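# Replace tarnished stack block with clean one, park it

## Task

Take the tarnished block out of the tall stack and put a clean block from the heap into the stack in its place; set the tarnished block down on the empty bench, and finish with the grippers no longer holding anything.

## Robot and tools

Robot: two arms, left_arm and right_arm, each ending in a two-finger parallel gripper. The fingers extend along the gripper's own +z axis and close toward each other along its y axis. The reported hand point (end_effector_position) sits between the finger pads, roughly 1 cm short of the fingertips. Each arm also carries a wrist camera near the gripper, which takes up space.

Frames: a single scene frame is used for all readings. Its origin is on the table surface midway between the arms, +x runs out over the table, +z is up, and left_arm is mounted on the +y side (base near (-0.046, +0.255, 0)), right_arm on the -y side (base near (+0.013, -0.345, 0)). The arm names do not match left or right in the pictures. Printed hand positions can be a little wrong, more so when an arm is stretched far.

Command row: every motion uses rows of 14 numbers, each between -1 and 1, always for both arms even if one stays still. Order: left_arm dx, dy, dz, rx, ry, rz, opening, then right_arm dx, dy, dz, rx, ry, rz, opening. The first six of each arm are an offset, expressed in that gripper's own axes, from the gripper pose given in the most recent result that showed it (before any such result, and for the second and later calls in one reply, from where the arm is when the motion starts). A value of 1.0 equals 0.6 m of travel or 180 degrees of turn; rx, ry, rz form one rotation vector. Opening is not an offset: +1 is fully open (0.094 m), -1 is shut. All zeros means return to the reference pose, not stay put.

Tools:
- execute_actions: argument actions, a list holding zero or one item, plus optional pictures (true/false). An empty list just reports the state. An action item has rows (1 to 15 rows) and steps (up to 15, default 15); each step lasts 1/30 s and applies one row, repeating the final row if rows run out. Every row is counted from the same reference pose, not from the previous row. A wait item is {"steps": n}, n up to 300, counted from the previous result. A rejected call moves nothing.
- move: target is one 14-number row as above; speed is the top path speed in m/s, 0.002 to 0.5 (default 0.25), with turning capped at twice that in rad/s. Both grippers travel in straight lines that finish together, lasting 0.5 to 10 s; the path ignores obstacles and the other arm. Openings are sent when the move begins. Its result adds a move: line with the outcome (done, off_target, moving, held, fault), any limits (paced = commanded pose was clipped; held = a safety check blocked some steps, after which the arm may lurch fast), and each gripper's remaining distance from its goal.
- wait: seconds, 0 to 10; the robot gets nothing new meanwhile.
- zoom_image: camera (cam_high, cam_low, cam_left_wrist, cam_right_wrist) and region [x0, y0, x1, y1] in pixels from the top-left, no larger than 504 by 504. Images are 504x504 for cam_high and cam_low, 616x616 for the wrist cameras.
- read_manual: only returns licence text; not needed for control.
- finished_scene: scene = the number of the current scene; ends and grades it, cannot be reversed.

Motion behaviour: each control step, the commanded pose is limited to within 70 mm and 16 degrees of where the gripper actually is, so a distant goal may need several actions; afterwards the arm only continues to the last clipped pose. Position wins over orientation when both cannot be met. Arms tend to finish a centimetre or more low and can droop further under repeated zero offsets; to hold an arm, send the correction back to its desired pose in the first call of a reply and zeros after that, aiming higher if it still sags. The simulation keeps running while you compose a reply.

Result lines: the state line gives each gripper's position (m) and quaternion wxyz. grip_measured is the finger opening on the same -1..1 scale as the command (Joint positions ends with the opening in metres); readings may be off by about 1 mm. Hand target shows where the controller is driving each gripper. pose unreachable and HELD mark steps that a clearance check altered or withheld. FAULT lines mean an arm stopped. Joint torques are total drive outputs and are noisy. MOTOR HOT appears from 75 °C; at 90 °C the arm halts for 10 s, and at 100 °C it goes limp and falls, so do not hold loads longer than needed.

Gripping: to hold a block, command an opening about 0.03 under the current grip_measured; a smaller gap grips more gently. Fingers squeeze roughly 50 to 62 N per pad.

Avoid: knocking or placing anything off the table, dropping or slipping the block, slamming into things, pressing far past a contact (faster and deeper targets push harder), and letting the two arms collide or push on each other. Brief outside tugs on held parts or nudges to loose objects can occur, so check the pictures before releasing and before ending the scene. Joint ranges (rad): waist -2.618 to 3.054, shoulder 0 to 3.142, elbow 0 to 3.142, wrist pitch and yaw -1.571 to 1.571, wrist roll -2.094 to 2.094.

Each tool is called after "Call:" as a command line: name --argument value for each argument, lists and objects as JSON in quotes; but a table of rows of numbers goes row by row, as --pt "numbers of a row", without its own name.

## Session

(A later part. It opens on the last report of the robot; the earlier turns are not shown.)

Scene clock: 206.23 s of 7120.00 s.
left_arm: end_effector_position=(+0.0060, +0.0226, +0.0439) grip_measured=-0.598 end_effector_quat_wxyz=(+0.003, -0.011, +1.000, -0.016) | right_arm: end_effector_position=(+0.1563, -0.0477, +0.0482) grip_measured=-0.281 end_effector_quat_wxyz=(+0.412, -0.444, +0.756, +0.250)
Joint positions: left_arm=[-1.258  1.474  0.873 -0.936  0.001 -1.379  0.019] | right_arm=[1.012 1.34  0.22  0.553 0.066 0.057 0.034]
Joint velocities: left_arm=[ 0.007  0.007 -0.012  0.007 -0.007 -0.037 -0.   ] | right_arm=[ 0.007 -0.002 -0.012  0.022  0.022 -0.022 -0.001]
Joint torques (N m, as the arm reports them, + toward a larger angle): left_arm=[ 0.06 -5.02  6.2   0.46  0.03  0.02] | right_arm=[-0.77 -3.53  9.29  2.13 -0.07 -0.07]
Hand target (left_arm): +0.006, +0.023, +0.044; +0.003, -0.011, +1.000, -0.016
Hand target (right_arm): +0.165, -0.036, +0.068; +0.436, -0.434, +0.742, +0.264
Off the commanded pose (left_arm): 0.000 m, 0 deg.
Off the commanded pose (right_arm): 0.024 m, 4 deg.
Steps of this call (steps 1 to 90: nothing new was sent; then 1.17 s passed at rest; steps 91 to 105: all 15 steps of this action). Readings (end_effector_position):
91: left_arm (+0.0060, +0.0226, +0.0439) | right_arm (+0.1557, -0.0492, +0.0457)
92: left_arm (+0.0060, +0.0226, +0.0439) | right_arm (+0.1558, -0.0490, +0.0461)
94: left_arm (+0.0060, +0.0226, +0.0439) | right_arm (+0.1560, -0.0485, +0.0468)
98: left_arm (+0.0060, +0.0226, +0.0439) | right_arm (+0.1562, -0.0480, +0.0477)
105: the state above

Close.

Call:
execute_actions --actions '[{"rows":[[0,0,0,0,0,0,-0.6,-0.038,-0.002,0.003,0,-0.018,0,-0.36],[0,0,0,0,0,0,-0.6,-0.038,-0.002,0.003,0,-0.018,0,-0.40],[0,0,0,0,0,0,-0.6,-0.038,-0.002,0.003,0,-0.018,0,-0.42],[0,0,0,0,0,0,-0.6,-0.038,-0.002,0.003,0,-0.018,0,-0.44],[0,0,0,0,0,0,-0.6,-0.038,-0.002,0.003,0,-0.018,0,-0.46],[0,0,0,0,0,0,-0.6,-0.038,-0.002,0.003,0,-0.018,0,-0.48],[0,0,0,0,0,0,-0.6,-0.038,-0.002,0.003,0,-0.018,0,-0.5]],"steps":15}]'

Call:
zoom_image --camera "cam_left_wrist" --region '[320,60,480,220]'

Scene clock: 215.83 s of 7120.00 s.
left_arm: end_effector_position=(+0.0060, +0.0226, +0.0439) grip_measured=-0.598 end_effector_quat_wxyz=(+0.003, -0.011, +1.000, -0.016) | right_arm: end_effector_position=(+0.1566, -0.0475, +0.0484) grip_measured=-0.450 end_effector_quat_wxyz=(+0.412, -0.443, +0.756, +0.250)
Joint positions: left_arm=[-1.258  1.474  0.873 -0.936  0.001 -1.379  0.019] | right_arm=[1.011 1.34  0.222 0.552 0.066 0.057 0.026]
Joint velocities: left_arm=[-0.017 -0.002  0.002  0.007  0.007 -0.037  0.   ] | right_arm=[-0.002  0.017 -0.027  0.022  0.022 -0.037 -0.   ]
Joint torques (N m, as the arm reports them, + toward a larger angle): left_arm=[ 0.08 -5.02  6.19  0.47  0.02  0.02] | right_arm=[-0.68 -4.09  9.29  1.99 -0.07 -0.06]
Hand target (left_arm): +0.006, +0.023, +0.044; +0.003, -0.011, +1.000, -0.016
Hand target (right_arm): +0.164, -0.037, +0.067; +0.433, -0.436, +0.744, +0.263
Off the commanded pose (left_arm): 0.000 m, 0 deg.
Off the commanded pose (right_arm): 0.023 m, 3 deg.
Steps of this call (steps 1 to 90: nothing new was sent; then 6.10 s passed at rest; steps 91 to 105: all 15 steps of this action). Readings (end_effector_position):
91: left_arm (+0.0060, +0.0226, +0.0439) | right_arm (+0.1563, -0.0476, +0.0483)
92: left_arm (+0.0060, +0.0226, +0.0439) | right_arm (+0.1564, -0.0477, +0.0483)
94: left_arm (+0.0060, +0.0226, +0.0439) | right_arm (+0.1565, -0.0477, +0.0483)
98: left_arm (+0.0060, +0.0226, +0.0439) | right_arm (+0.1566, -0.0475, +0.0485)
105: the state above
camera_calibration (this result's frames):
cam_left_wrist: T_world_to_cam=[[-0.134616, -0.987615, 0.0805889, 0.013806], [-0.947223, 0.152136, 0.282177, 0.0392686], [-0.290943, -0.0383499, -0.955971, 0.156699], [0, 0, 0, 1]] pos_world=[0.0846452, 0.0136703, 0.137607]
cam_right_wrist: T_world_to_cam=[[0.766727, -0.588963, -0.255444, -0.132926], [-0.635583, -0.752417, -0.172925, 0.0925344], [-0.0903535, 0.294942, -0.951234, 0.177555], [0, 0, 0, 1]] pos_world=[0.176774, -0.0610322, 0.150942]

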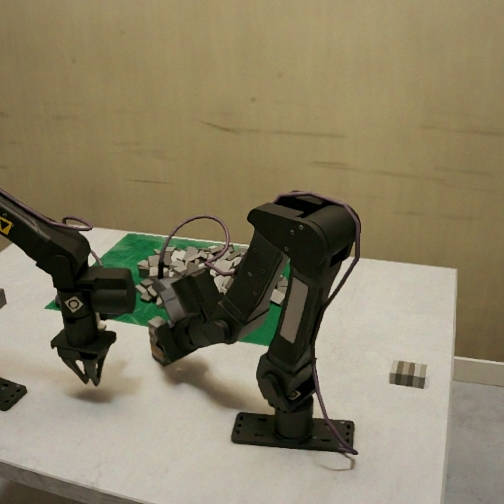

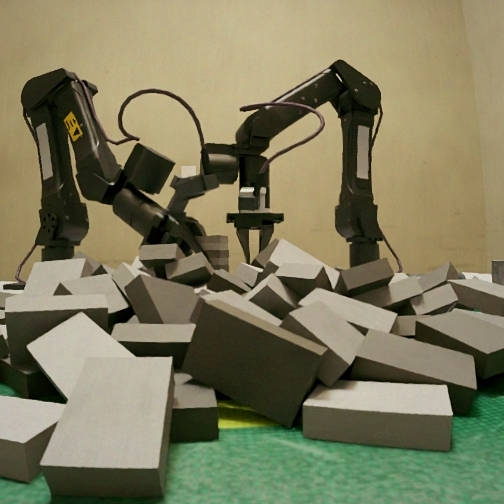

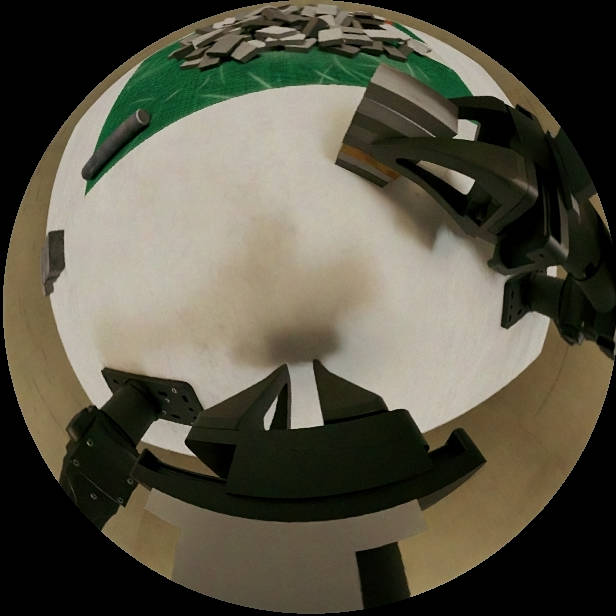

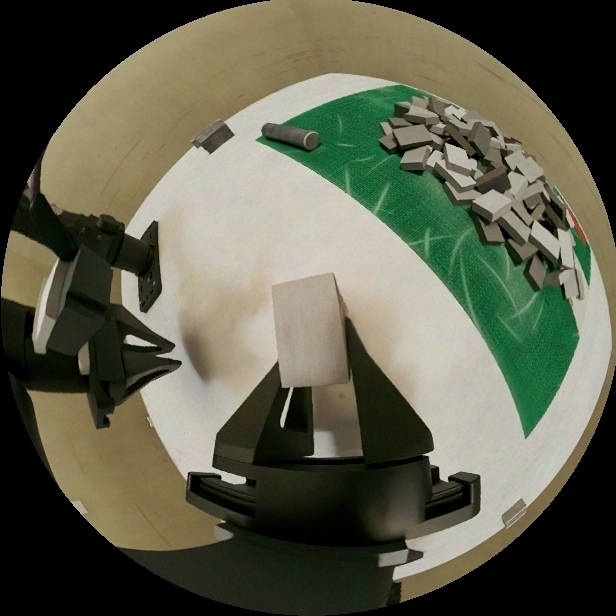

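Region (320, 60, 480, 220) of cam_left_wrist's 616x616 image, scaled by 3.150, with more detail than that image has.

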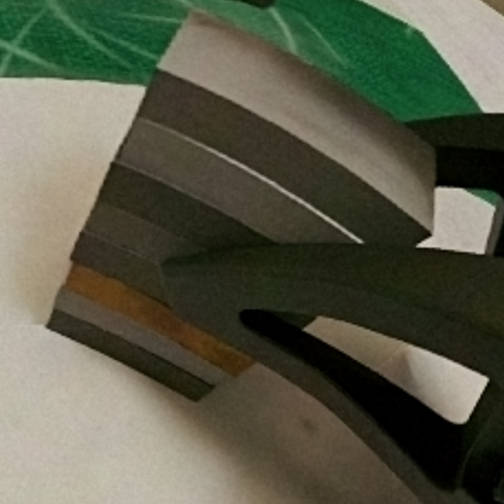

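Call:
execute_actions --actions '[{"rows":[[0,0,0,0,0,0,-0.6,-0.043,-0.002,0.003,0,-0.021,0,-0.5],[0,0,0,0,0,0,-0.6,-0.048,-0.002,0.003,0,-0.024,0,-0.5],[0,0,0,0,0,0,-0.6,-0.053,-0.002,0.002,0,-0.027,0,-0.5],[0,0,0,0,0,0,-0.6,-0.058,-0.002,0.001,0,-0.030,0,-0.5],[0,0,0,0,0,0,-0.6,-0.063,-0.002,0,0,-0.033,0,-0.5],[0,0,0,0,0,0,-0.6,-0.068,-0.002,-0.001,0,-0.036,0,-0.5],[0,0,0,0,0,0,-0.6,-0.073,-0.002,-0.002,0,-0.039,0,-0.5],[0,0,0,0,0,0,-0.6,-0.078,-0.002,-0.004,0,-0.042,0,-0.5],[0,0,0,0,0,0,-0.6,-0.083,-0.002,-0.006,0,-0.045,0,-0.5],[0,0,0,0,0,0,-0.6,-0.088,-0.002,-0.008,0,-0.048,0,-0.5],[0,0,0,0,0,0,-0.6,-0.093,-0.002,-0.010,0,-0.050,0,-0.5]],"steps":15}]'

Call:
zoom_image --camera "cam_left_wrist" --region '[320,40,500,220]'

Scene clock: 228.83 s of 7120.00 s.
left_arm: end_effector_position=(+0.0060, +0.0226, +0.0439) grip_measured=-0.598 end_effector_quat_wxyz=(+0.003, -0.011, +1.000, -0.016) | right_arm: end_effector_position=(+0.1557, -0.0495, +0.0505) grip_measured=-0.450 end_effector_quat_wxyz=(+0.409, -0.447, +0.756, +0.247)
Joint positions: left_arm=[-1.258  1.474  0.873 -0.936  0.001 -1.379  0.019] | right_arm=[1.011 1.309 0.228 0.505 0.066 0.051 0.026]
Joint velocities: left_arm=[-0.002 -0.007 -0.012 -0.037 -0.081 -0.007  0.001] | right_arm=[-0.007 -0.061 -0.002 -0.154 -0.007  0.007  0.001]
Joint torques (N m, as the arm reports them, + toward a larger angle): left_arm=[ 0.05 -5.02  6.19  0.46  0.02  0.01] | right_arm=[-0.81 -6.04 10.62  2.74 -0.03 -0.07]
Hand target (left_arm): +0.006, +0.023, +0.044; +0.003, -0.011, +1.000, -0.016
Hand target (right_arm): +0.169, -0.029, +0.099; +0.470, -0.423, +0.721, +0.284
Off the commanded pose (left_arm): 0.000 m, 0 deg.
Off the commanded pose (right_arm): 0.055 m, 10 deg.
Steps of this call (steps 1 to 90: nothing new was sent; then 9.50 s passed at rest; steps 91 to 105: all 15 steps of this action). Readings (end_effector_position):
91: left_arm (+0.0060, +0.0226, +0.0439) | right_arm (+0.1566, -0.0475, +0.0484)
92: left_arm (+0.0060, +0.0226, +0.0439) | right_arm (+0.1566, -0.0475, +0.0484)
94: left_arm (+0.0060, +0.0226, +0.0439) | right_arm (+0.1567, -0.0473, +0.0487)
98: left_arm (+0.0060, +0.0226, +0.0439) | right_arm (+0.1569, -0.0467, +0.0493)
105: the state above
camera_calibration (this result's frames):
cam_left_wrist: T_world_to_cam=[[-0.134616, -0.987615, 0.0805889, 0.013806], [-0.947223, 0.152136, 0.282177, 0.0392686], [-0.290943, -0.0383499, -0.955971, 0.156699], [0, 0, 0, 1]] pos_world=[0.0846452, 0.0136703, 0.137607]
cam_right_wrist: T_world_to_cam=[[0.769168, -0.58886, -0.248243, -0.133579], [-0.632573, -0.756735, -0.164935, 0.0897123], [-0.0907304, 0.283894, -0.954553, 0.179679], [0, 0, 0, 1]] pos_world=[0.175797, -0.0617807, 0.15315]

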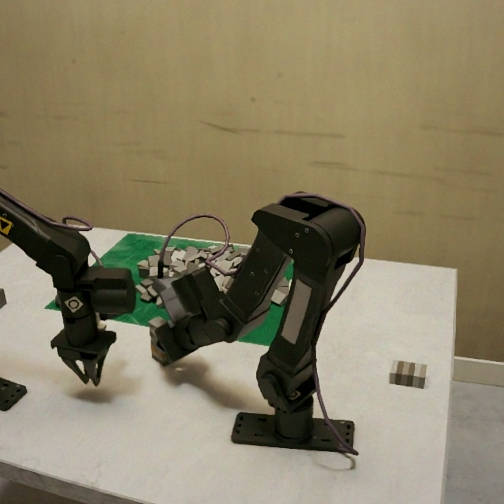

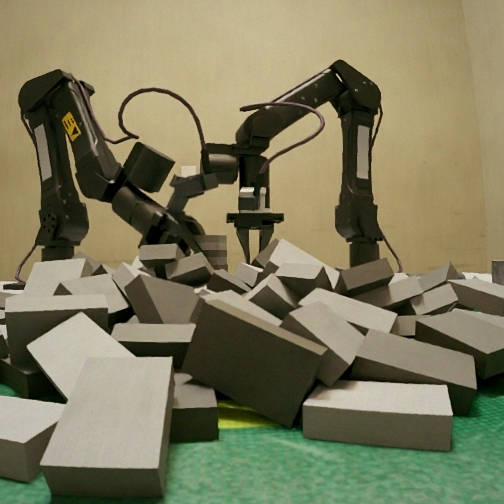

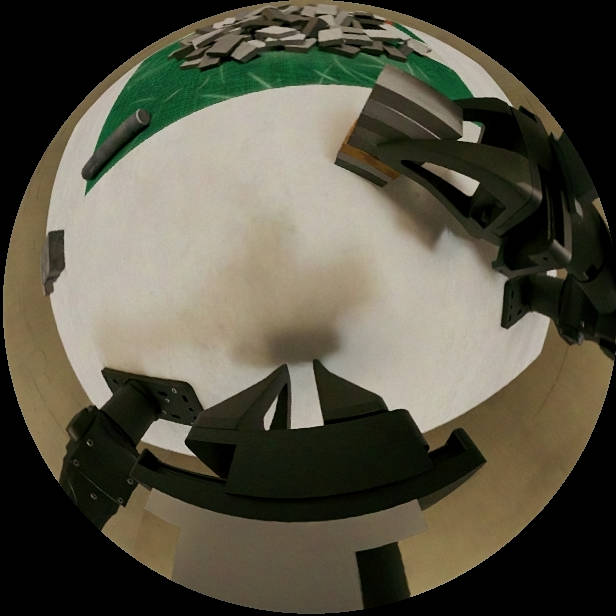

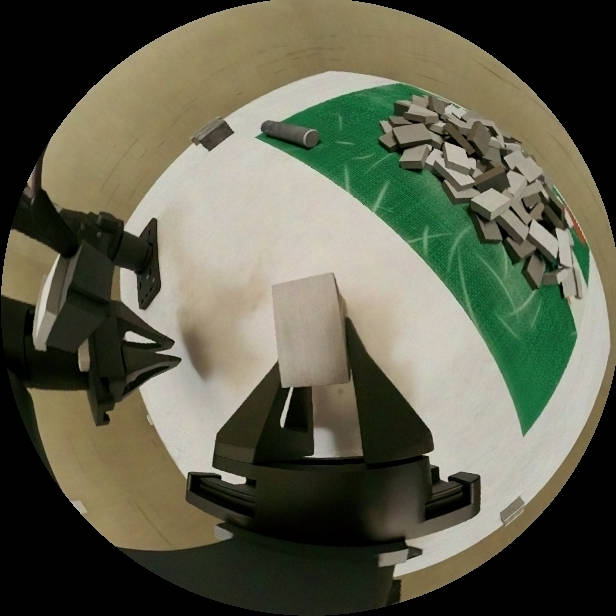

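Region (320, 40, 500, 220) of cam_left_wrist's 616x616 image, scaled by 2.800, with more detail than that image has.

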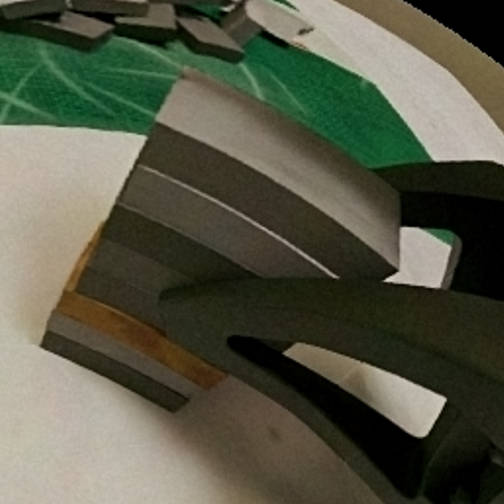

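Call:
execute_actions --actions '[{"rows":[[0,0,0,0,0,0,-0.6,-0.093,-0.002,-0.010,0,-0.054,0.004,-0.5],[0,0,0,0,0,0,-0.6,-0.096,-0.002,-0.011,0,-0.056,0.004,-0.5],[0,0,0,0,0,0,-0.6,-0.099,-0.002,-0.012,0,-0.058,0.004,-0.5],[0,0,0,0,0,0,-0.6,-0.102,-0.002,-0.013,0,-0.060,0.004,-0.5],[0,0,0,0,0,0,-0.6,-0.105,-0.002,-0.014,0,-0.062,0.004,-0.5],[0,0,0,0,0,0,-0.6,-0.108,-0.002,-0.016,0,-0.064,0.004,-0.5],[0,0,0,0,0,0,-0.6,-0.111,-0.002,-0.018,0,-0.065,0.004,-0.5],[0,0,0,0,0,0,-0.6,-0.114,-0.002,-0.020,0,-0.065,0.004,-0.5],[0,0,0,0,0,0,-0.6,-0.117,-0.002,-0.022,0,-0.065,0.004,-0.5],[0,0,0,0,0,0,-0.6,-0.120,-0.002,-0.024,0,-0.065,0.004,-0.5],[0,0,0,0,0,0,-0.6,-0.123,-0.002,-0.026,0,-0.065,0.004,-0.5],[0,0,0,0,0,0,-0.6,-0.126,-0.002,-0.028,0,-0.065,0.004,-0.5]],"steps":15}]'

Scene clock: 249.47 s of 7120.00 s.
left_arm: end_effector_position=(+0.0060, +0.0226, +0.0439) grip_measured=-0.598 end_effector_quat_wxyz=(+0.003, -0.011, +1.000, -0.016) | right_arm: end_effector_position=(+0.1564, -0.0479, +0.0732) grip_measured=-0.450 end_effector_quat_wxyz=(+0.424, -0.442, +0.748, +0.257)
Joint positions: left_arm=[-1.258  1.474  0.873 -0.936  0.001 -1.379  0.019] | right_arm=[1.011 1.207 0.25  0.422 0.066 0.05  0.026]
Joint velocities: left_arm=[ 0.002  0.007 -0.007 -0.022 -0.022  0.022 -0.001] | right_arm=[-0.017 -0.115  0.095 -0.066  0.037 -0.051 -0.   ]
Joint torques (N m, as the arm reports them, + toward a larger angle): left_arm=[ 0.04 -5.    6.19  0.46  0.03  0.01] | right_arm=[-0.66 -5.64 10.81  2.7   0.01 -0.01]
Hand target (left_arm): +0.006, +0.023, +0.044; +0.003, -0.011, +1.000, -0.016
Hand target (right_arm): +0.168, -0.030, +0.124; +0.482, -0.415, +0.713, +0.293
Off the commanded pose (left_arm): 0.000 m, 0 deg.
Off the commanded pose (right_arm): 0.056 m, 9 deg.
Steps of this call (steps 1 to 90: nothing new was sent; then 17.13 s passed at rest; steps 91 to 105: all 15 steps of this action). Readings (end_effector_position):
91: left_arm (+0.0060, +0.0226, +0.0439) | right_arm (+0.1553, -0.0503, +0.0502)
92: left_arm (+0.0060, +0.0226, +0.0439) | right_arm (+0.1552, -0.0505, +0.0507)
94: left_arm (+0.0060, +0.0226, +0.0439) | right_arm (+0.1551, -0.0508, +0.0522)
98: left_arm (+0.0060, +0.0226, +0.0439) | right_arm (+0.1554, -0.0502, +0.0581)
105: the state above
camera_calibration (this result's frames):
cam_left_wrist: T_world_to_cam=[[-0.134616, -0.987615, 0.0805889, 0.013806], [-0.947223, 0.152136, 0.282177, 0.0392686], [-0.290943, -0.0383499, -0.955971, 0.156699], [0, 0, 0, 1]] pos_world=[0.0846452, 0.0136703, 0.137607]
cam_right_wrist: T_world_to_cam=[[0.7739, -0.57909, -0.256386, -0.127223], [-0.62892, -0.750318, -0.203673, 0.0976958], [-0.0744258, 0.318869, -0.944872, 0.199352], [0, 0, 0, 1]] pos_world=[0.174738, -0.063938, 0.175642]

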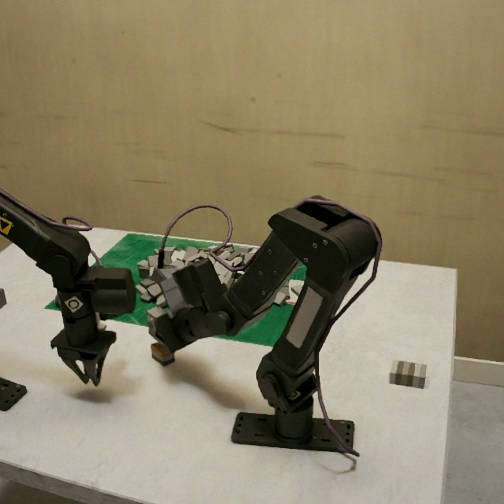

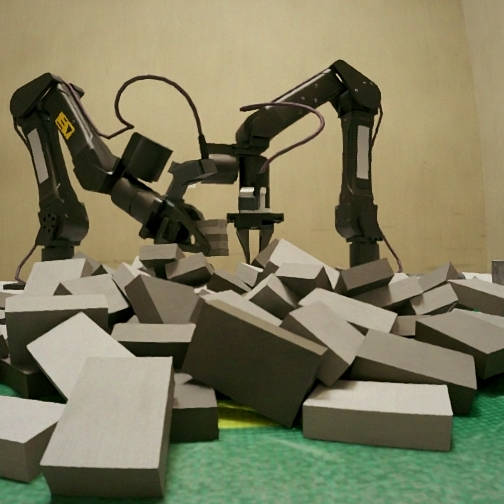

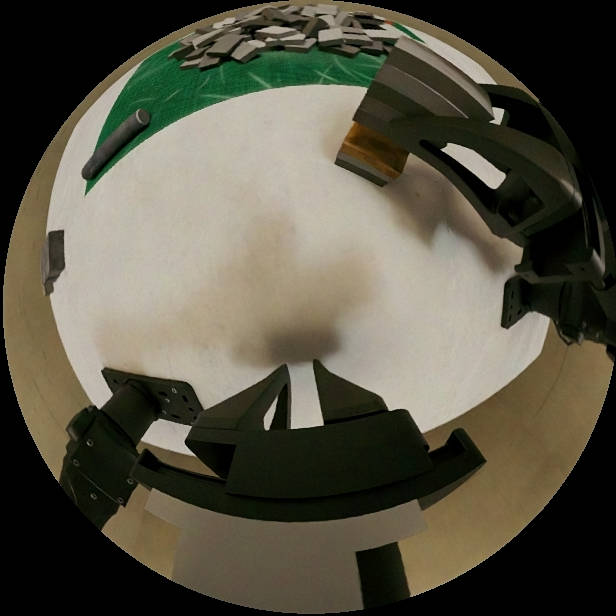

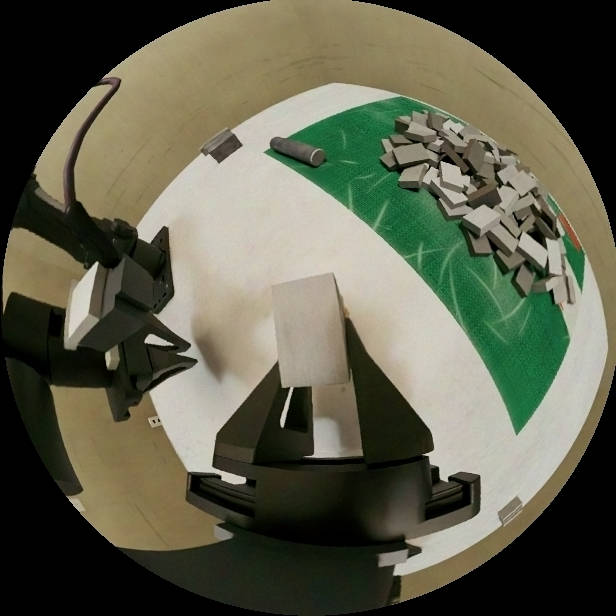

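Call:
execute_actions --actions '[{"rows":[[0,0,0,0,0,0,-0.6,-0.091,-0.005,-0.013,0.001,-0.05,0.006,-0.5],[0,0,0,0,0,0,-0.6,-0.091,-0.009,-0.013,0.003,-0.05,0.007,-0.5],[0,0,0,0,0,0,-0.6,-0.091,-0.014,-0.013,0.006,-0.05,0.008,-0.5],[0,0,0,0,0,0,-0.6,-0.091,-0.020,-0.013,0.008,-0.05,0.010,-0.5],[0,0,0,0,0,0,-0.6,-0.091,-0.026,-0.013,0.011,-0.05,0.012,-0.5],[0,0,0,0,0,0,-0.6,-0.091,-0.032,-0.013,0.014,-0.05,0.013,-0.5],[0,0,0,0,0,0,-0.6,-0.091,-0.038,-0.013,0.017,-0.05,0.015,-0.5],[0,0,0,0,0,0,-0.6,-0.091,-0.044,-0.013,0.019,-0.05,0.017,-0.5],[0,0,0,0,0,0,-0.6,-0.091,-0.050,-0.013,0.022,-0.05,0.018,-0.5],[0,0,0,0,0,0,-0.6,-0.091,-0.056,-0.014,0.025,-0.05,0.020,-0.5],[0,0,0,0,0,0,-0.6,-0.091,-0.062,-0.014,0.028,-0.05,0.022,-0.5],[0,0,0,0,0,0,-0.6,-0.090,-0.068,-0.014,0.031,-0.05,0.023,-0.5],[0,0,0,0,0,0,-0.6,-0.090,-0.074,-0.015,0.033,-0.05,0.025,-0.5],[0,0,0,0,0,0,-0.6,-0.090,-0.079,-0.015,0.036,-0.05,0.027,-0.5],[0,0,0,0,0,0,-0.6,-0.090,-0.083,-0.015,0.038,-0.05,0.028,-0.5]],"steps":15}]' --pictures false

Call:
wait --seconds 0.7

Scene clock: 280.10 s of 7120.00 s.
left_arm: end_effector_position=(+0.0060, +0.0226, +0.0439) grip_measured=-0.598 end_effector_quat_wxyz=(+0.003, -0.011, +1.000, -0.016) | right_arm: end_effector_position=(+0.1895, -0.0728, +0.0723) grip_measured=-0.450 end_effector_quat_wxyz=(+0.429, -0.397, +0.779, +0.226)
Joint positions: left_arm=[-1.258  1.474  0.873 -0.936  0.001 -1.379  0.019] | right_arm=[0.882 1.169 0.255 0.354 0.058 0.05  0.026]
Joint velocities: left_arm=[-0.002  0.007  0.007  0.007 -0.066 -0.022 -0.001] | right_arm=[-0.276  0.002 -0.012 -0.037 -0.037  0.037  0.   ]
Joint torques (N m, as the arm reports them, + toward a larger angle): left_arm=[ 0.09 -5.03  6.21  0.47  0.02  0.02] | right_arm=[-0.65 -5.83 11.11  2.81 -0.04  0.06]
Hand target (left_arm): +0.006, +0.023, +0.044; +0.003, -0.011, +1.000, -0.016
Hand target (right_arm): +0.208, -0.058, +0.124; +0.495, -0.362, +0.745, +0.263
Off the commanded pose (left_arm): 0.000 m, 0 deg.
Off the commanded pose (right_arm): 0.058 m, 10 deg.
Steps of this call (steps 1 to 90: nothing new was sent; then 27.13 s passed at rest; steps 91 to 105: all 15 steps of this action). Readings (end_effector_position):
91: left_arm (+0.0060, +0.0226, +0.0439) | right_arm (+0.1554, -0.0500, +0.0706)
92: left_arm (+0.0060, +0.0226, +0.0439) | right_arm (+0.1555, -0.0506, +0.0711)
94: left_arm (+0.0060, +0.0226, +0.0439) | right_arm (+0.1575, -0.0525, +0.0724)
98: left_arm (+0.0060, +0.0226, +0.0439) | right_arm (+0.1691, -0.0589, +0.0742)
105: the state above

Scene clock: 280.80 s of 7120.00 s.
left_arm: end_effector_position=(+0.0060, +0.0226, +0.0439) grip_measured=-0.598 end_effector_quat_wxyz=(+0.003, -0.011, +1.000, -0.016) | right_arm: end_effector_position=(+0.1931, -0.0760, +0.0713) grip_measured=-0.450 end_effector_quat_wxyz=(+0.428, -0.392, +0.783, +0.222)
Joint positions: left_arm=[-1.258  1.474  0.873 -0.936  0.001 -1.379  0.019] | right_arm=[0.867 1.169 0.255 0.349 0.058 0.051 0.026]
Joint velocities: left_arm=[-0.002 -0.002 -0.012 -0.037  0.022  0.022  0.   ] | right_arm=[ 0.007 -0.002  0.002  0.007  0.037  0.022  0.   ]
Joint torques (N m, as the arm reports them, + toward a larger angle): left_arm=[ 0.06 -4.99  6.2   0.46  0.02  0.02] | right_arm=[-0.71 -5.83 11.1   2.8  -0.03  0.08]
Hand target (left_arm): +0.006, +0.023, +0.044; +0.003, -0.011, +1.000, -0.016
Hand target (right_arm): +0.208, -0.058, +0.124; +0.495, -0.362, +0.745, +0.263
Off the commanded pose (left_arm): 0.000 m, 0 deg.
Off the commanded pose (right_arm): 0.059 m, 11 deg.
Steps of this call (steps 1 to 21: nothing new was sent). Readings (end_effector_position):
1: left_arm (+0.0060, +0.0226, +0.0439) | right_arm (+0.1915, -0.0743, +0.0720)
2: left_arm (+0.0060, +0.0226, +0.0439) | right_arm (+0.1927, -0.0753, +0.0718)
4: left_arm (+0.0060, +0.0226, +0.0439) | right_arm (+0.1933, -0.0759, +0.0715)
8: left_arm (+0.0060, +0.0226, +0.0439) | right_arm (+0.1931, -0.0759, +0.0713)
21: the state above
camera_calibration (this result's frames):
cam_left_wrist: T_world_to_cam=[[-0.134616, -0.987615, 0.0805889, 0.013806], [-0.947223, 0.152136, 0.282177, 0.0392686], [-0.290943, -0.0383499, -0.955971, 0.156699], [0, 0, 0, 1]] pos_world=[0.0846452, 0.0136703, 0.137607]
cam_right_wrist: T_world_to_cam=[[0.681517, -0.685934, -0.255008, -0.162796], [-0.730141, -0.660816, -0.173827, 0.123556], [-0.0492792, 0.304658, -0.951186, 0.203759], [0, 0, 0, 1]] pos_world=[0.211202, -0.0920969, 0.173776]

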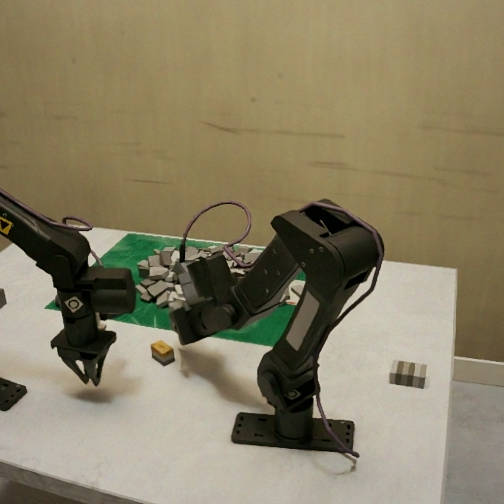

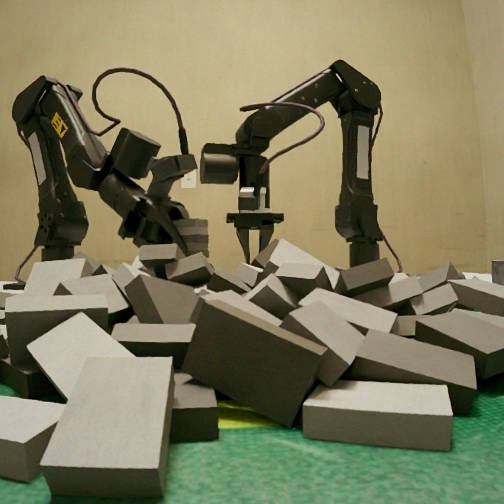

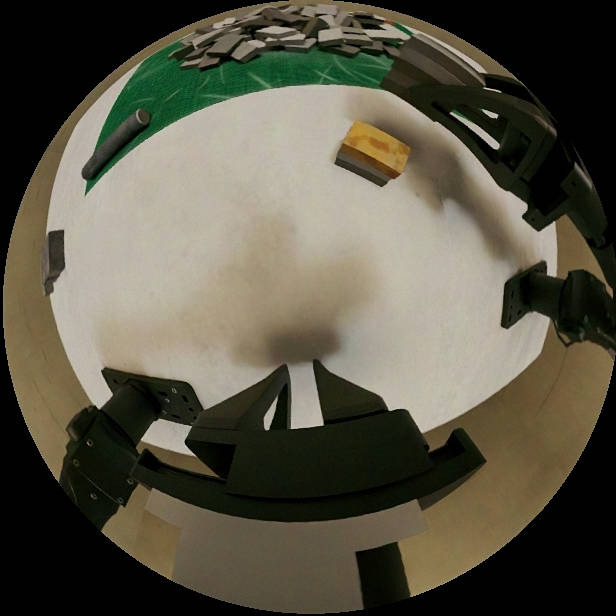

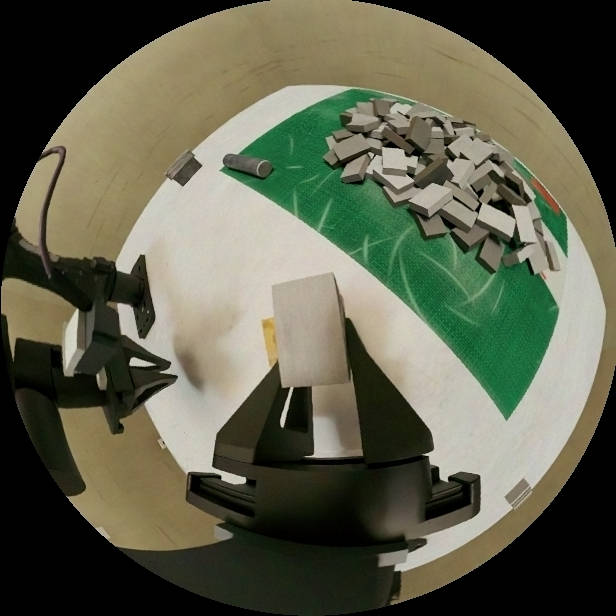

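Call:
execute_actions --actions '[{"rows":[[0,0,0,0,0,0,-0.6,-0.095,-0.005,-0.012,0.002,-0.059,0.004,-0.5],[0,0,0,0,0,0,-0.6,-0.095,-0.010,-0.012,0.004,-0.059,0.005,-0.5],[0,0,0,0,0,0,-0.6,-0.095,-0.017,-0.012,0.008,-0.059,0.007,-0.5],[0,0,0,0,0,0,-0.6,-0.095,-0.024,-0.012,0.011,-0.059,0.008,-0.5],[0,0,0,0,0,0,-0.6,-0.095,-0.032,-0.012,0.015,-0.059,0.010,-0.5],[0,0,0,0,0,0,-0.6,-0.095,-0.040,-0.012,0.019,-0.059,0.012,-0.5],[0,0,0,0,0,0,-0.6,-0.095,-0.048,-0.012,0.023,-0.059,0.014,-0.5],[0,0,0,0,0,0,-0.6,-0.095,-0.056,-0.012,0.027,-0.059,0.015,-0.5],[0,0,0,0,0,0,-0.6,-0.095,-0.064,-0.012,0.031,-0.059,0.017,-0.5],[0,0,0,0,0,0,-0.6,-0.095,-0.072,-0.013,0.035,-0.059,0.019,-0.5],[0,0,0,0,0,0,-0.6,-0.094,-0.080,-0.013,0.039,-0.059,0.021,-0.5],[0,0,0,0,0,0,-0.6,-0.094,-0.088,-0.014,0.043,-0.059,0.022,-0.5],[0,0,0,0,0,0,-0.6,-0.094,-0.095,-0.014,0.046,-0.059,0.024,-0.5],[0,0,0,0,0,0,-0.6,-0.093,-0.100,-0.015,0.049,-0.059,0.025,-0.5],[0,0,0,0,0,0,-0.6,-0.093,-0.104,-0.015,0.051,-0.059,0.026,-0.5]],"steps":15}]' --pictures false

Call:
execute_actions --actions '[{"steps":12}]' --pictures false

Call:
execute_actions --actions '[{"rows":[[0,0,0,0,0,0,-0.6,-0.095,-0.005,-0.012,0.002,-0.059,0.004,-0.5],[0,0,0,0,0,0,-0.6,-0.095,-0.010,-0.012,0.004,-0.059,0.005,-0.5],[0,0,0,0,0,0,-0.6,-0.095,-0.017,-0.012,0.008,-0.059,0.007,-0.5],[0,0,0,0,0,0,-0.6,-0.095,-0.024,-0.012,0.011,-0.059,0.008,-0.5],[0,0,0,0,0,0,-0.6,-0.095,-0.032,-0.012,0.015,-0.059,0.010,-0.5],[0,0,0,0,0,0,-0.6,-0.095,-0.040,-0.012,0.019,-0.059,0.012,-0.5],[0,0,0,0,0,0,-0.6,-0.095,-0.048,-0.012,0.023,-0.059,0.014,-0.5],[0,0,0,0,0,0,-0.6,-0.095,-0.056,-0.012,0.027,-0.059,0.015,-0.5],[0,0,0,0,0,0,-0.6,-0.095,-0.064,-0.012,0.031,-0.059,0.017,-0.5],[0,0,0,0,0,0,-0.6,-0.095,-0.072,-0.013,0.035,-0.059,0.019,-0.5],[0,0,0,0,0,0,-0.6,-0.094,-0.080,-0.013,0.039,-0.059,0.021,-0.5],[0,0,0,0,0,0,-0.6,-0.094,-0.088,-0.014,0.043,-0.059,0.022,-0.5],[0,0,0,0,0,0,-0.6,-0.094,-0.095,-0.014,0.046,-0.059,0.024,-0.5],[0,0,0,0,0,0,-0.6,-0.093,-0.100,-0.015,0.049,-0.059,0.025,-0.5],[0,0,0,0,0,0,-0.6,-0.093,-0.104,-0.015,0.051,-0.059,0.026,-0.5]],"steps":15}]' --pictures false

Call:
execute_actions --actions '[{"steps":12}]' --pictures false

Call:
execute_actions --actions '[{"rows":[[0,0,0,0,0,0,-0.6,-0.095,-0.005,-0.012,0.002,-0.059,0.004,-0.5],[0,0,0,0,0,0,-0.6,-0.095,-0.010,-0.012,0.004,-0.059,0.005,-0.5],[0,0,0,0,0,0,-0.6,-0.095,-0.017,-0.012,0.008,-0.059,0.007,-0.5],[0,0,0,0,0,0,-0.6,-0.095,-0.024,-0.012,0.011,-0.059,0.008,-0.5],[0,0,0,0,0,0,-0.6,-0.095,-0.032,-0.012,0.015,-0.059,0.010,-0.5],[0,0,0,0,0,0,-0.6,-0.095,-0.040,-0.012,0.019,-0.059,0.012,-0.5],[0,0,0,0,0,0,-0.6,-0.095,-0.048,-0.012,0.023,-0.059,0.014,-0.5],[0,0,0,0,0,0,-0.6,-0.095,-0.056,-0.012,0.027,-0.059,0.015,-0.5],[0,0,0,0,0,0,-0.6,-0.095,-0.064,-0.012,0.031,-0.059,0.017,-0.5],[0,0,0,0,0,0,-0.6,-0.095,-0.072,-0.013,0.035,-0.059,0.019,-0.5],[0,0,0,0,0,0,-0.6,-0.094,-0.080,-0.013,0.039,-0.059,0.021,-0.5],[0,0,0,0,0,0,-0.6,-0.094,-0.088,-0.014,0.043,-0.059,0.022,-0.5],[0,0,0,0,0,0,-0.6,-0.094,-0.095,-0.014,0.046,-0.059,0.024,-0.5],[0,0,0,0,0,0,-0.6,-0.093,-0.100,-0.015,0.049,-0.059,0.025,-0.5],[0,0,0,0,0,0,-0.6,-0.093,-0.104,-0.015,0.051,-0.059,0.026,-0.5]],"steps":15}]' --pictures false

Call:
wait --seconds 0.5

Scene clock: 314.00 s of 7120.00 s.
left_arm: end_effector_position=(+0.0060, +0.0226, +0.0439) grip_measured=-0.598 end_effector_quat_wxyz=(+0.003, -0.011, +1.000, -0.016) | right_arm: end_effector_position=(+0.2334, -0.1077, +0.0743) grip_measured=-0.450 end_effector_quat_wxyz=(+0.448, -0.329, +0.809, +0.188)
Joint positions: left_arm=[-1.258  1.474  0.873 -0.936  0.001 -1.379  0.019] | right_arm=[0.709 1.157 0.255 0.345 0.058 0.047 0.026]
Joint velocities: left_arm=[-0.007 -0.007  0.007  0.022  0.037  0.007 -0.   ] | right_arm=[-0.291  0.002 -0.007  0.007  0.066 -0.007  0.001]
Joint torques (N m, as the arm reports them, + toward a larger angle): left_arm=[ 0.07 -4.98  6.16  0.45  0.03  0.02] | right_arm=[-0.69 -5.36 10.51  2.82  0.05 -0.03]
Hand target (left_arm): +0.006, +0.023, +0.044; +0.003, -0.011, +1.000, -0.016
Hand target (right_arm): +0.254, -0.099, +0.123; +0.519, -0.302, +0.772, +0.210
Off the commanded pose (left_arm): 0.000 m, 0 deg.
Off the commanded pose (right_arm): 0.055 m, 10 deg.
Steps of this call (steps 1 to 90: nothing new was sent; then 29.70 s passed at rest; steps 91 to 105: all 15 steps of this action). Readings (end_effector_position):
91: left_arm (+0.0060, +0.0226, +0.0439) | right_arm (+0.1931, -0.0760, +0.0713)
92: left_arm (+0.0060, +0.0226, +0.0439) | right_arm (+0.1934, -0.0762, +0.0714)
94: left_arm (+0.0060, +0.0226, +0.0439) | right_arm (+0.1960, -0.0780, +0.0725)
98: left_arm (+0.0060, +0.0226, +0.0439) | right_arm (+0.2095, -0.0875, +0.0744)
105: the state above

Scene clock: 314.40 s of 7120.00 s.
left_arm: end_effector_position=(+0.0060, +0.0226, +0.0439) grip_measured=-0.598 end_effector_quat_wxyz=(+0.003, -0.011, +1.000, -0.016) | right_arm: end_effector_position=(+0.2376, -0.1117, +0.0743) grip_measured=-0.450 end_effector_quat_wxyz=(+0.451, -0.323, +0.812, +0.183)
Joint positions: left_arm=[-1.258  1.474  0.873 -0.936  0.001 -1.379  0.019] | right_arm=[0.693 1.157 0.255 0.345 0.062 0.045 0.026]
Joint velocities: left_arm=[ 0.002  0.012 -0.017  0.007 -0.037  0.007 -0.   ] | right_arm=[ 0.012 -0.007  0.007 -0.051 -0.022 -0.037 -0.001]
Joint torques (N m, as the arm reports them, + toward a larger angle): left_arm=[ 0.03 -4.98  6.21  0.46  0.04  0.01] | right_arm=[-0.62 -5.35 10.52  2.82  0.01 -0.05]
Hand target (left_arm): +0.006, +0.023, +0.044; +0.003, -0.011, +1.000, -0.016
Hand target (right_arm): +0.254, -0.099, +0.123; +0.519, -0.302, +0.772, +0.210
Off the commanded pose (left_arm): 0.000 m, 0 deg.
Off the commanded pose (right_arm): 0.054 m, 10 deg.
Steps of this call (steps 1 to 12: nothing new was sent). Readings (end_effector_position):
1: left_arm (+0.0060, +0.0226, +0.0439) | right_arm (+0.2356, -0.1097, +0.0743)
2: left_arm (+0.0060, +0.0226, +0.0439) | right_arm (+0.2369, -0.1110, +0.0743)
4: left_arm (+0.0060, +0.0226, +0.0439) | right_arm (+0.2376, -0.1117, +0.0743)
8: left_arm (+0.0060, +0.0226, +0.0439) | right_arm (+0.2376, -0.1117, +0.0743)
12: the state above

Scene clock: 314.90 s of 7120.00 s.
left_arm: end_effector_position=(+0.0060, +0.0226, +0.0439) grip_measured=-0.598 end_effector_quat_wxyz=(+0.003, -0.011, +1.000, -0.016) | right_arm: end_effector_position=(+0.2716, -0.1499, +0.0775) grip_measured=-0.451 end_effector_quat_wxyz=(+0.468, -0.259, +0.832, +0.147)
Joint positions: left_arm=[-1.258  1.474  0.873 -0.936  0.001 -1.379  0.019] | right_arm=[0.534 1.143 0.255 0.341 0.061 0.041 0.026]
Joint velocities: left_arm=[-0.007 -0.027  0.002 -0.007 -0.051  0.022 -0.001] | right_arm=[-0.3    0.012 -0.022 -0.007 -0.022 -0.022  0.   ]
Joint torques (N m, as the arm reports them, + toward a larger angle): left_arm=[ 0.05 -4.98  6.23  0.46  0.02  0.03] | right_arm=[-0.48 -5.31 10.59  2.83  0.   -0.08]
Hand target (left_arm): +0.006, +0.023, +0.044; +0.003, -0.011, +1.000, -0.016
Hand target (right_arm): +0.293, -0.145, +0.127; +0.540, -0.235, +0.792, +0.163
Off the commanded pose (left_arm): 0.000 m, 0 deg.
Off the commanded pose (right_arm): 0.055 m, 10 deg.
Steps of this call (steps 1 to 15: all 15 steps of this action). Readings (end_effector_position):
1: left_arm (+0.0060, +0.0226, +0.0439) | right_arm (+0.2376, -0.1117, +0.0743)
2: left_arm (+0.0060, +0.0226, +0.0439) | right_arm (+0.2377, -0.1119, +0.0745)
4: left_arm (+0.0060, +0.0226, +0.0439) | right_arm (+0.2399, -0.1142, +0.0755)
8: left_arm (+0.0060, +0.0226, +0.0439) | right_arm (+0.2514, -0.1256, +0.0775)
15: the state above

Scene clock: 315.30 s of 7120.00 s.
left_arm: end_effector_position=(+0.0060, +0.0226, +0.0439) grip_measured=-0.598 end_effector_quat_wxyz=(+0.003, -0.011, +1.000, -0.016) | right_arm: end_effector_position=(+0.2749, -0.1544, +0.0775) grip_measured=-0.451 end_effector_quat_wxyz=(+0.469, -0.252, +0.834, +0.142)
Joint positions: left_arm=[-1.258  1.474  0.873 -0.936  0.001 -1.379  0.019] | right_arm=[0.518 1.143 0.255 0.341 0.064 0.039 0.026]
Joint velocities: left_arm=[-0.012 -0.002 -0.032  0.037  0.007 -0.022  0.   ] | right_arm=[ 0.007  0.002 -0.022 -0.066 -0.125 -0.051 -0.001]
Joint torques (N m, as the arm reports them, + toward a larger angle): left_arm=[ 0.03 -4.98  6.19  0.47  0.02  0.03] | right_arm=[-0.61 -5.28 10.61  2.82  0.01 -0.05]
Hand target (left_arm): +0.006, +0.023, +0.044; +0.003, -0.011, +1.000, -0.016
Hand target (right_arm): +0.293, -0.145, +0.127; +0.540, -0.235, +0.792, +0.163
Off the commanded pose (left_arm): 0.000 m, 0 deg.
Off the commanded pose (right_arm): 0.055 m, 10 deg.
Steps of this call (steps 1 to 12: nothing new was sent). Readings (end_effector_position):
1: left_arm (+0.0060, +0.0226, +0.0439) | right_arm (+0.2733, -0.1522, +0.0775)
2: left_arm (+0.0060, +0.0226, +0.0439) | right_arm (+0.2744, -0.1537, +0.0775)
4: left_arm (+0.0060, +0.0226, +0.0439) | right_arm (+0.2749, -0.1544, +0.0775)
8: left_arm (+0.0060, +0.0226, +0.0439) | right_arm (+0.2749, -0.1544, +0.0775)
12: the state above

Scene clock: 315.80 s of 7120.00 s.
left_arm: end_effector_position=(+0.0060, +0.0226, +0.0439) grip_measured=-0.598 end_effector_quat_wxyz=(+0.003, -0.011, +1.000, -0.016) | right_arm: end_effector_position=(+0.3016, -0.1979, +0.0806) grip_measured=-0.452 end_effector_quat_wxyz=(+0.483, -0.186, +0.849, +0.105)
Joint positions: left_arm=[-1.258  1.474  0.873 -0.936  0.001 -1.379  0.019] | right_arm=[0.36  1.13  0.255 0.336 0.063 0.036 0.026]
Joint velocities: left_arm=[-0.002 -0.002  0.002  0.051  0.037 -0.022 -0.   ] | right_arm=[-0.3    0.002 -0.017 -0.066  0.081 -0.007 -0.001]
Joint torques (N m, as the arm reports them, + toward a larger angle): left_arm=[ 0.09 -4.98  6.16  0.47  0.03  0.02] | right_arm=[-0.57 -5.29 10.69  2.83  0.07 -0.11]
Hand target (left_arm): +0.006, +0.023, +0.044; +0.003, -0.011, +1.000, -0.016
Hand target (right_arm): +0.324, -0.197, +0.130; +0.556, -0.166, +0.806, +0.115
Off the commanded pose (left_arm): 0.000 m, 0 deg.
Off the commanded pose (right_arm): 0.056 m, 10 deg.
Steps of this call (steps 1 to 15: all 15 steps of this action). Readings (end_effector_position):
1: left_arm (+0.0060, +0.0226, +0.0439) | right_arm (+0.2749, -0.1544, +0.0775)
2: left_arm (+0.0060, +0.0226, +0.0439) | right_arm (+0.2750, -0.1546, +0.0776)
4: left_arm (+0.0060, +0.0226, +0.0439) | right_arm (+0.2766, -0.1571, +0.0785)
8: left_arm (+0.0060, +0.0226, +0.0439) | right_arm (+0.2860, -0.1705, +0.0807)
15: the state above

Scene clock: 316.30 s of 7120.00 s.
left_arm: end_effector_position=(+0.0060, +0.0226, +0.0439) grip_measured=-0.598 end_effector_quat_wxyz=(+0.003, -0.011, +1.000, -0.016) | right_arm: end_effector_position=(+0.3041, -0.2028, +0.0806) grip_measured=-0.452 end_effector_quat_wxyz=(+0.484, -0.180, +0.851, +0.100)
Joint positions: left_arm=[-1.258  1.474  0.873 -0.936  0.001 -1.379  0.019] | right_arm=[0.344 1.13  0.255 0.336 0.065 0.035 0.026]
Joint velocities: left_arm=[ 0.002  0.002 -0.007  0.007 -0.022  0.037  0.   ] | right_arm=[-0.002  0.007 -0.007  0.066 -0.022  0.081 -0.001]
Joint torques (N m, as the arm reports them, + toward a larger angle): left_arm=[ 0.07 -4.98  6.2   0.47  0.02  0.02] | right_arm=[-0.69 -5.27 10.65  2.84  0.01 -0.04]
Hand target (left_arm): +0.006, +0.023, +0.044; +0.003, -0.011, +1.000, -0.016
Hand target (right_arm): +0.324, -0.197, +0.130; +0.556, -0.166, +0.806, +0.115
Off the commanded pose (left_arm): 0.000 m, 0 deg.
Off the commanded pose (right_arm): 0.055 m, 10 deg.
Steps of this call (steps 1 to 15: nothing new was sent). Readings (end_effector_position):
1: left_arm (+0.0060, +0.0226, +0.0439) | right_arm (+0.3029, -0.2004, +0.0806)
2: left_arm (+0.0060, +0.0226, +0.0439) | right_arm (+0.3037, -0.2022, +0.0806)
4: left_arm (+0.0060, +0.0226, +0.0439) | right_arm (+0.3041, -0.2028, +0.0806)
8: left_arm (+0.0060, +0.0226, +0.0439) | right_arm (+0.3041, -0.2028, +0.0806)
15: the state above
camera_calibration (this result's frames):
cam_left_wrist: T_world_to_cam=[[-0.134616, -0.987615, 0.0805889, 0.013806], [-0.947223, 0.152136, 0.282177, 0.0392686], [-0.290943, -0.0383499, -0.955971, 0.156699], [0, 0, 0, 1]] pos_world=[0.0846452, 0.0136703, 0.137607]
cam_right_wrist: T_world_to_cam=[[0.258071, -0.93482, -0.243949, -0.245681], [-0.95621, -0.21106, -0.202773, 0.284635], [0.138068, 0.285596, -0.948352, 0.195671], [0, 0, 0, 1]] pos_world=[0.308558, -0.225475, 0.183348]

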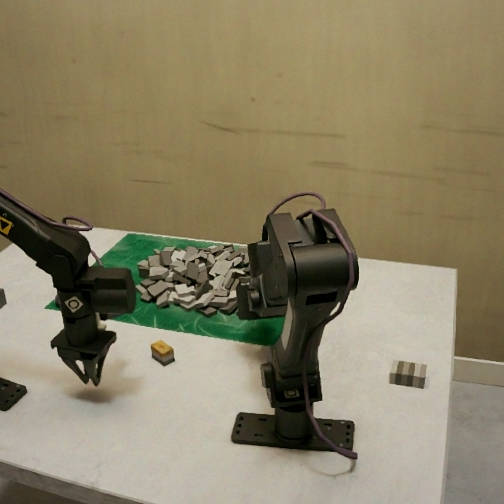

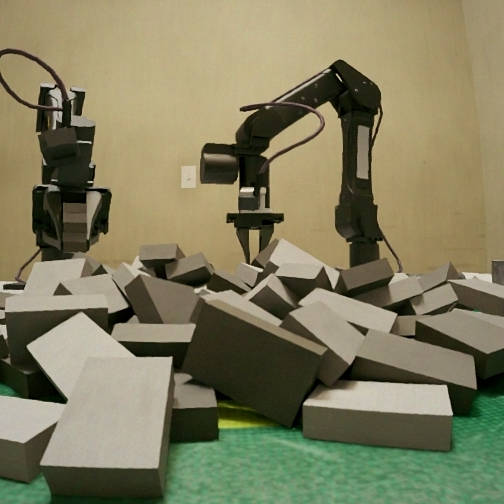

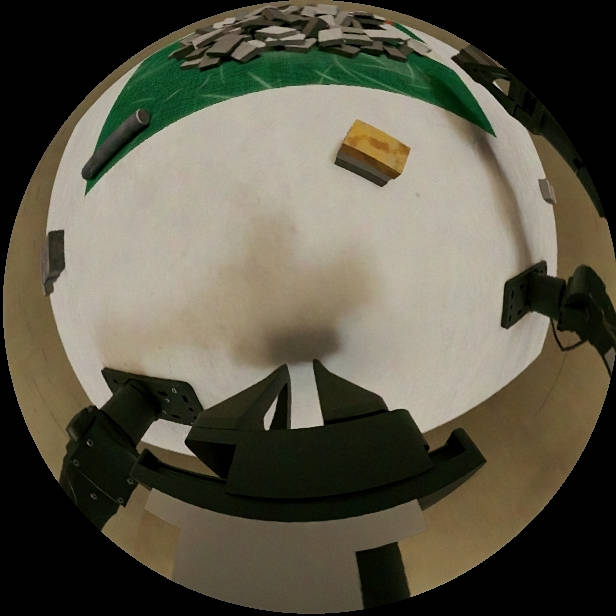

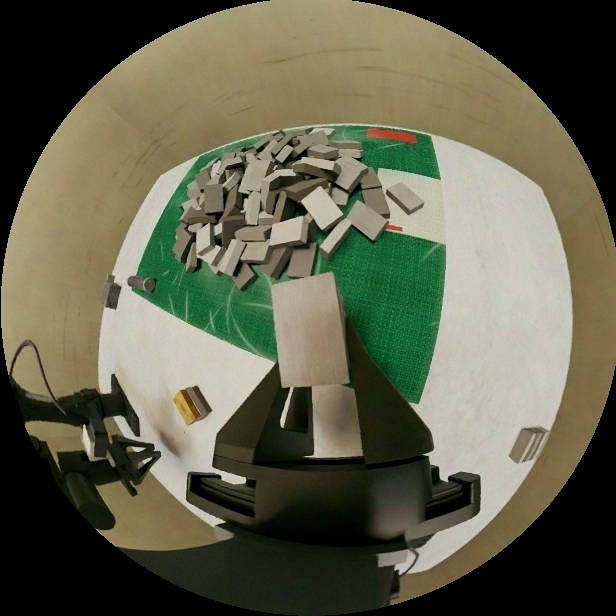

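Call:
execute_actions --actions '[{"rows":[[0,0,0,0,0,0,-0.6,-0.086,-0.003,-0.011,0,-0.056,0,-0.5],[0,0,0,0,0,0,-0.6,-0.083,-0.003,-0.008,0,-0.056,0,-0.5],[0,0,0,0,0,0,-0.6,-0.0795,-0.003,-0.005,0,-0.056,0,-0.5],[0,0,0,0,0,0,-0.6,-0.076,-0.003,-0.002,0,-0.056,0,-0.5],[0,0,0,0,0,0,-0.6,-0.0725,-0.003,0.001,0,-0.056,0,-0.5],[0,0,0,0,0,0,-0.6,-0.069,-0.003,0.004,0,-0.056,0,-0.5],[0,0,0,0,0,0,-0.6,-0.0655,-0.003,0.007,0,-0.056,0,-0.5],[0,0,0,0,0,0,-0.6,-0.062,-0.003,0.010,0,-0.056,0,-0.5],[0,0,0,0,0,0,-0.6,-0.0585,-0.003,0.013,0,-0.056,0,-0.5],[0,0,0,0,0,0,-0.6,-0.055,-0.003,0.016,0,-0.056,0,-0.5],[0,0,0,0,0,0,-0.6,-0.0515,-0.003,0.019,0,-0.056,0,-0.5],[0,0,0,0,0,0,-0.6,-0.048,-0.003,0.022,0,-0.056,0,-0.5],[0,0,0,0,0,0,-0.6,-0.0445,-0.003,0.025,0,-0.056,0,-0.5],[0,0,0,0,0,0,-0.6,-0.041,-0.003,0.028,0,-0.056,0,-0.5],[0,0,0,0,0,0,-0.6,-0.039,-0.003,0.030,0,-0.056,0,-0.5]],"steps":15}]' --pictures false

Call:
execute_actions --actions '[{"steps":20}]' --pictures false

Scene clock: 331.83 s of 7120.00 s.
left_arm: end_effector_position=(+0.0060, +0.0226, +0.0439) grip_measured=-0.598 end_effector_quat_wxyz=(+0.003, -0.011, +1.000, -0.016) | right_arm: end_effector_position=(+0.3011, -0.2039, +0.0527) grip_measured=-0.452 end_effector_quat_wxyz=(+0.469, -0.186, +0.858, +0.095)
Joint positions: left_arm=[-1.258  1.474  0.873 -0.936  0.001 -1.379  0.019] | right_arm=[0.344 1.252 0.206 0.471 0.062 0.027 0.026]
Joint velocities: left_arm=[-0.002  0.002 -0.012 -0.007 -0.037 -0.051 -0.   ] | right_arm=[ 0.007  0.466 -0.144  0.418 -0.066  0.007  0.   ]
Joint torques (N m, as the arm reports them, + toward a larger angle): left_arm=[ 0.06 -5.    6.2   0.47  0.03  0.01] | right_arm=[-0.93 -3.63  8.2   3.05 -0.03 -0.03]
Hand target (left_arm): +0.006, +0.023, +0.044; +0.003, -0.011, +1.000, -0.016
Hand target (right_arm): +0.324, -0.196, +0.094; +0.547, -0.171, +0.812, +0.112
Off the commanded pose (left_arm): 0.000 m, 0 deg.
Off the commanded pose (right_arm): 0.049 m, 12 deg.
Steps of this call (steps 1 to 90: nothing new was sent; then 12.03 s passed at rest; steps 91 to 105: all 15 steps of this action). Readings (end_effector_position):
91: left_arm (+0.0060, +0.0226, +0.0439) | right_arm (+0.3041, -0.2028, +0.0806)
92: left_arm (+0.0060, +0.0226, +0.0439) | right_arm (+0.3041, -0.2028, +0.0806)
94: left_arm (+0.0060, +0.0226, +0.0439) | right_arm (+0.3040, -0.2028, +0.0806)
98: left_arm (+0.0060, +0.0226, +0.0439) | right_arm (+0.3037, -0.2029, +0.0776)
105: the state above

Scene clock: 332.50 s of 7120.00 s.
left_arm: end_effector_position=(+0.0060, +0.0226, +0.0439) grip_measured=-0.598 end_effector_quat_wxyz=(+0.003, -0.011, +1.000, -0.016) | right_arm: end_effector_position=(+0.3039, -0.2023, +0.0535) grip_measured=-0.452 end_effector_quat_wxyz=(+0.480, -0.184, +0.852, +0.098)
Joint positions: left_arm=[-1.258  1.474  0.873 -0.936  0.001 -1.379  0.019] | right_arm=[0.344 1.281 0.195 0.538 0.062 0.027 0.026]
Joint velocities: left_arm=[-0.002 -0.007  0.002  0.051 -0.022 -0.037 -0.001] | right_arm=[-0.002 -0.002  0.022  0.022 -0.022 -0.037 -0.001]
Joint torques (N m, as the arm reports them, + toward a larger angle): left_arm=[ 0.07 -4.98  6.2   0.46  0.02  0.02] | right_arm=[-0.97 -3.84  8.38  3.13 -0.04 -0.06]
Hand target (left_arm): +0.006, +0.023, +0.044; +0.003, -0.011, +1.000, -0.016
Hand target (right_arm): +0.324, -0.196, +0.094; +0.547, -0.171, +0.812, +0.112
Off the commanded pose (left_arm): 0.000 m, 0 deg.
Off the commanded pose (right_arm): 0.047 m, 11 deg.
Steps of this call (steps 1 to 20: nothing new was sent). Readings (end_effector_position):
1: left_arm (+0.0060, +0.0226, +0.0439) | right_arm (+0.3005, -0.2042, +0.0494)
2: left_arm (+0.0060, +0.0226, +0.0439) | right_arm (+0.2998, -0.2045, +0.0469)
4: left_arm (+0.0060, +0.0226, +0.0439) | right_arm (+0.2992, -0.2048, +0.0451)
8: left_arm (+0.0060, +0.0226, +0.0439) | right_arm (+0.3018, -0.2034, +0.0497)
20: the state above

Call:
execute_actions --actions '[{"rows":[[0,0,0,0,0,0,-0.6,-0.074,-0.003,-0.003,0,-0.05,0,-0.5],[0,0,0,0,0,0,-0.6,-0.071,-0.003,-0.001,0,-0.05,0,-0.5],[0,0,0,0,0,0,-0.6,-0.068,-0.003,0.001,0,-0.05,0,-0.5],[0,0,0,0,0,0,-0.6,-0.065,-0.003,0.003,0,-0.05,0,-0.5],[0,0,0,0,0,0,-0.6,-0.062,-0.003,0.005,0,-0.05,0,-0.5],[0,0,0,0,0,0,-0.6,-0.059,-0.003,0.007,0,-0.05,0,-0.5],[0,0,0,0,0,0,-0.6,-0.056,-0.003,0.009,0,-0.05,0,-0.5],[0,0,0,0,0,0,-0.6,-0.053,-0.003,0.011,0,-0.05,0,-0.5],[0,0,0,0,0,0,-0.6,-0.050,-0.003,0.013,0,-0.05,0,-0.5],[0,0,0,0,0,0,-0.6,-0.047,-0.003,0.015,0,-0.05,0,-0.5],[0,0,0,0,0,0,-0.6,-0.0445,-0.003,0.0165,0,-0.05,0,-0.5],[0,0,0,0,0,0,-0.6,-0.042,-0.003,0.018,0,-0.05,0,-0.5],[0,0,0,0,0,0,-0.6,-0.040,-0.003,0.019,0,-0.05,0,-0.5],[0,0,0,0,0,0,-0.6,-0.038,-0.003,0.020,0,-0.05,0,-0.5]],"steps":15}]' --pictures false

Call:
execute_actions --actions '[{"steps":25}]' --pictures false

Scene clock: 347.07 s of 7120.00 s.
left_arm: end_effector_position=(+0.0060, +0.0226, +0.0439) grip_measured=-0.598 end_effector_quat_wxyz=(+0.003, -0.011, +1.000, -0.016) | right_arm: end_effector_position=(+0.2981, -0.2047, +0.0255) grip_measured=-0.452 end_effector_quat_wxyz=(+0.460, -0.191, +0.862, +0.093)
Joint positions: left_arm=[-1.258  1.474  0.873 -0.936  0.001 -1.379  0.019] | right_arm=[0.344 1.417 0.159 0.662 0.058 0.021 0.026]
Joint velocities: left_arm=[ 0.007 -0.007  0.022 -0.037 -0.007 -0.022 -0.001] | right_arm=[-0.002  0.261 -0.105  0.286  0.007 -0.11  -0.   ]
Joint torques (N m, as the arm reports them, + toward a larger angle): left_arm=[ 0.06 -4.99  6.19  0.47  0.02  0.02] | right_arm=[-0.88 -4.19  6.88  3.21 -0.03 -0.05]
Hand target (left_arm): +0.006, +0.023, +0.044; +0.003, -0.011, +1.000, -0.016
Hand target (right_arm): +0.321, -0.197, +0.067; +0.538, -0.177, +0.817, +0.110
Off the commanded pose (left_arm): 0.000 m, 0 deg.
Off the commanded pose (right_arm): 0.050 m, 12 deg.
Steps of this call (steps 1 to 90: nothing new was sent; then 11.07 s passed at rest; steps 91 to 105: all 15 steps of this action). Readings (end_effector_position):
91: left_arm (+0.0060, +0.0226, +0.0439) | right_arm (+0.3038, -0.2023, +0.0534)
92: left_arm (+0.0060, +0.0226, +0.0439) | right_arm (+0.3038, -0.2022, +0.0534)
94: left_arm (+0.0060, +0.0226, +0.0439) | right_arm (+0.3039, -0.2020, +0.0535)
98: left_arm (+0.0060, +0.0226, +0.0439) | right_arm (+0.3037, -0.2019, +0.0473)
105: the state above

Scene clock: 347.90 s of 7120.00 s.
left_arm: end_effector_position=(+0.0060, +0.0226, +0.0439) grip_measured=-0.598 end_effector_quat_wxyz=(+0.003, -0.011, +1.000, -0.016) | right_arm: end_effector_position=(+0.3018, -0.2027, +0.0308) grip_measured=-0.452 end_effector_quat_wxyz=(+0.474, -0.189, +0.854, +0.097)
Joint positions: left_arm=[-1.258  1.474  0.873 -0.936  0.001 -1.379  0.019] | right_arm=[0.344 1.43  0.153 0.716 0.058 0.02  0.026]
Joint velocities: left_arm=[ 0.002 -0.017 -0.007 -0.051  0.037  0.051 -0.001] | right_arm=[ 0.012 -0.007  0.002 -0.007 -0.007  0.022  0.   ]
Joint torques (N m, as the arm reports them, + toward a larger angle): left_arm=[ 0.07 -5.03  6.18  0.47  0.02  0.02] | right_arm=[-0.86 -4.14  6.96  3.1  -0.04 -0.06]
Hand target (left_arm): +0.006, +0.023, +0.044; +0.003, -0.011, +1.000, -0.016
Hand target (right_arm): +0.321, -0.196, +0.067; +0.538, -0.177, +0.817, +0.110
Off the commanded pose (left_arm): 0.000 m, 0 deg.
Off the commanded pose (right_arm): 0.043 m, 10 deg.
Steps of this call (steps 1 to 25: nothing new was sent). Readings (end_effector_position):
1: left_arm (+0.0060, +0.0226, +0.0439) | right_arm (+0.2976, -0.2049, +0.0240)
2: left_arm (+0.0060, +0.0226, +0.0439) | right_arm (+0.2973, -0.2050, +0.0232)
4: left_arm (+0.0060, +0.0226, +0.0439) | right_arm (+0.2978, -0.2048, +0.0239)
8: left_arm (+0.0060, +0.0226, +0.0439) | right_arm (+0.3005, -0.2033, +0.0286)
25: the state above


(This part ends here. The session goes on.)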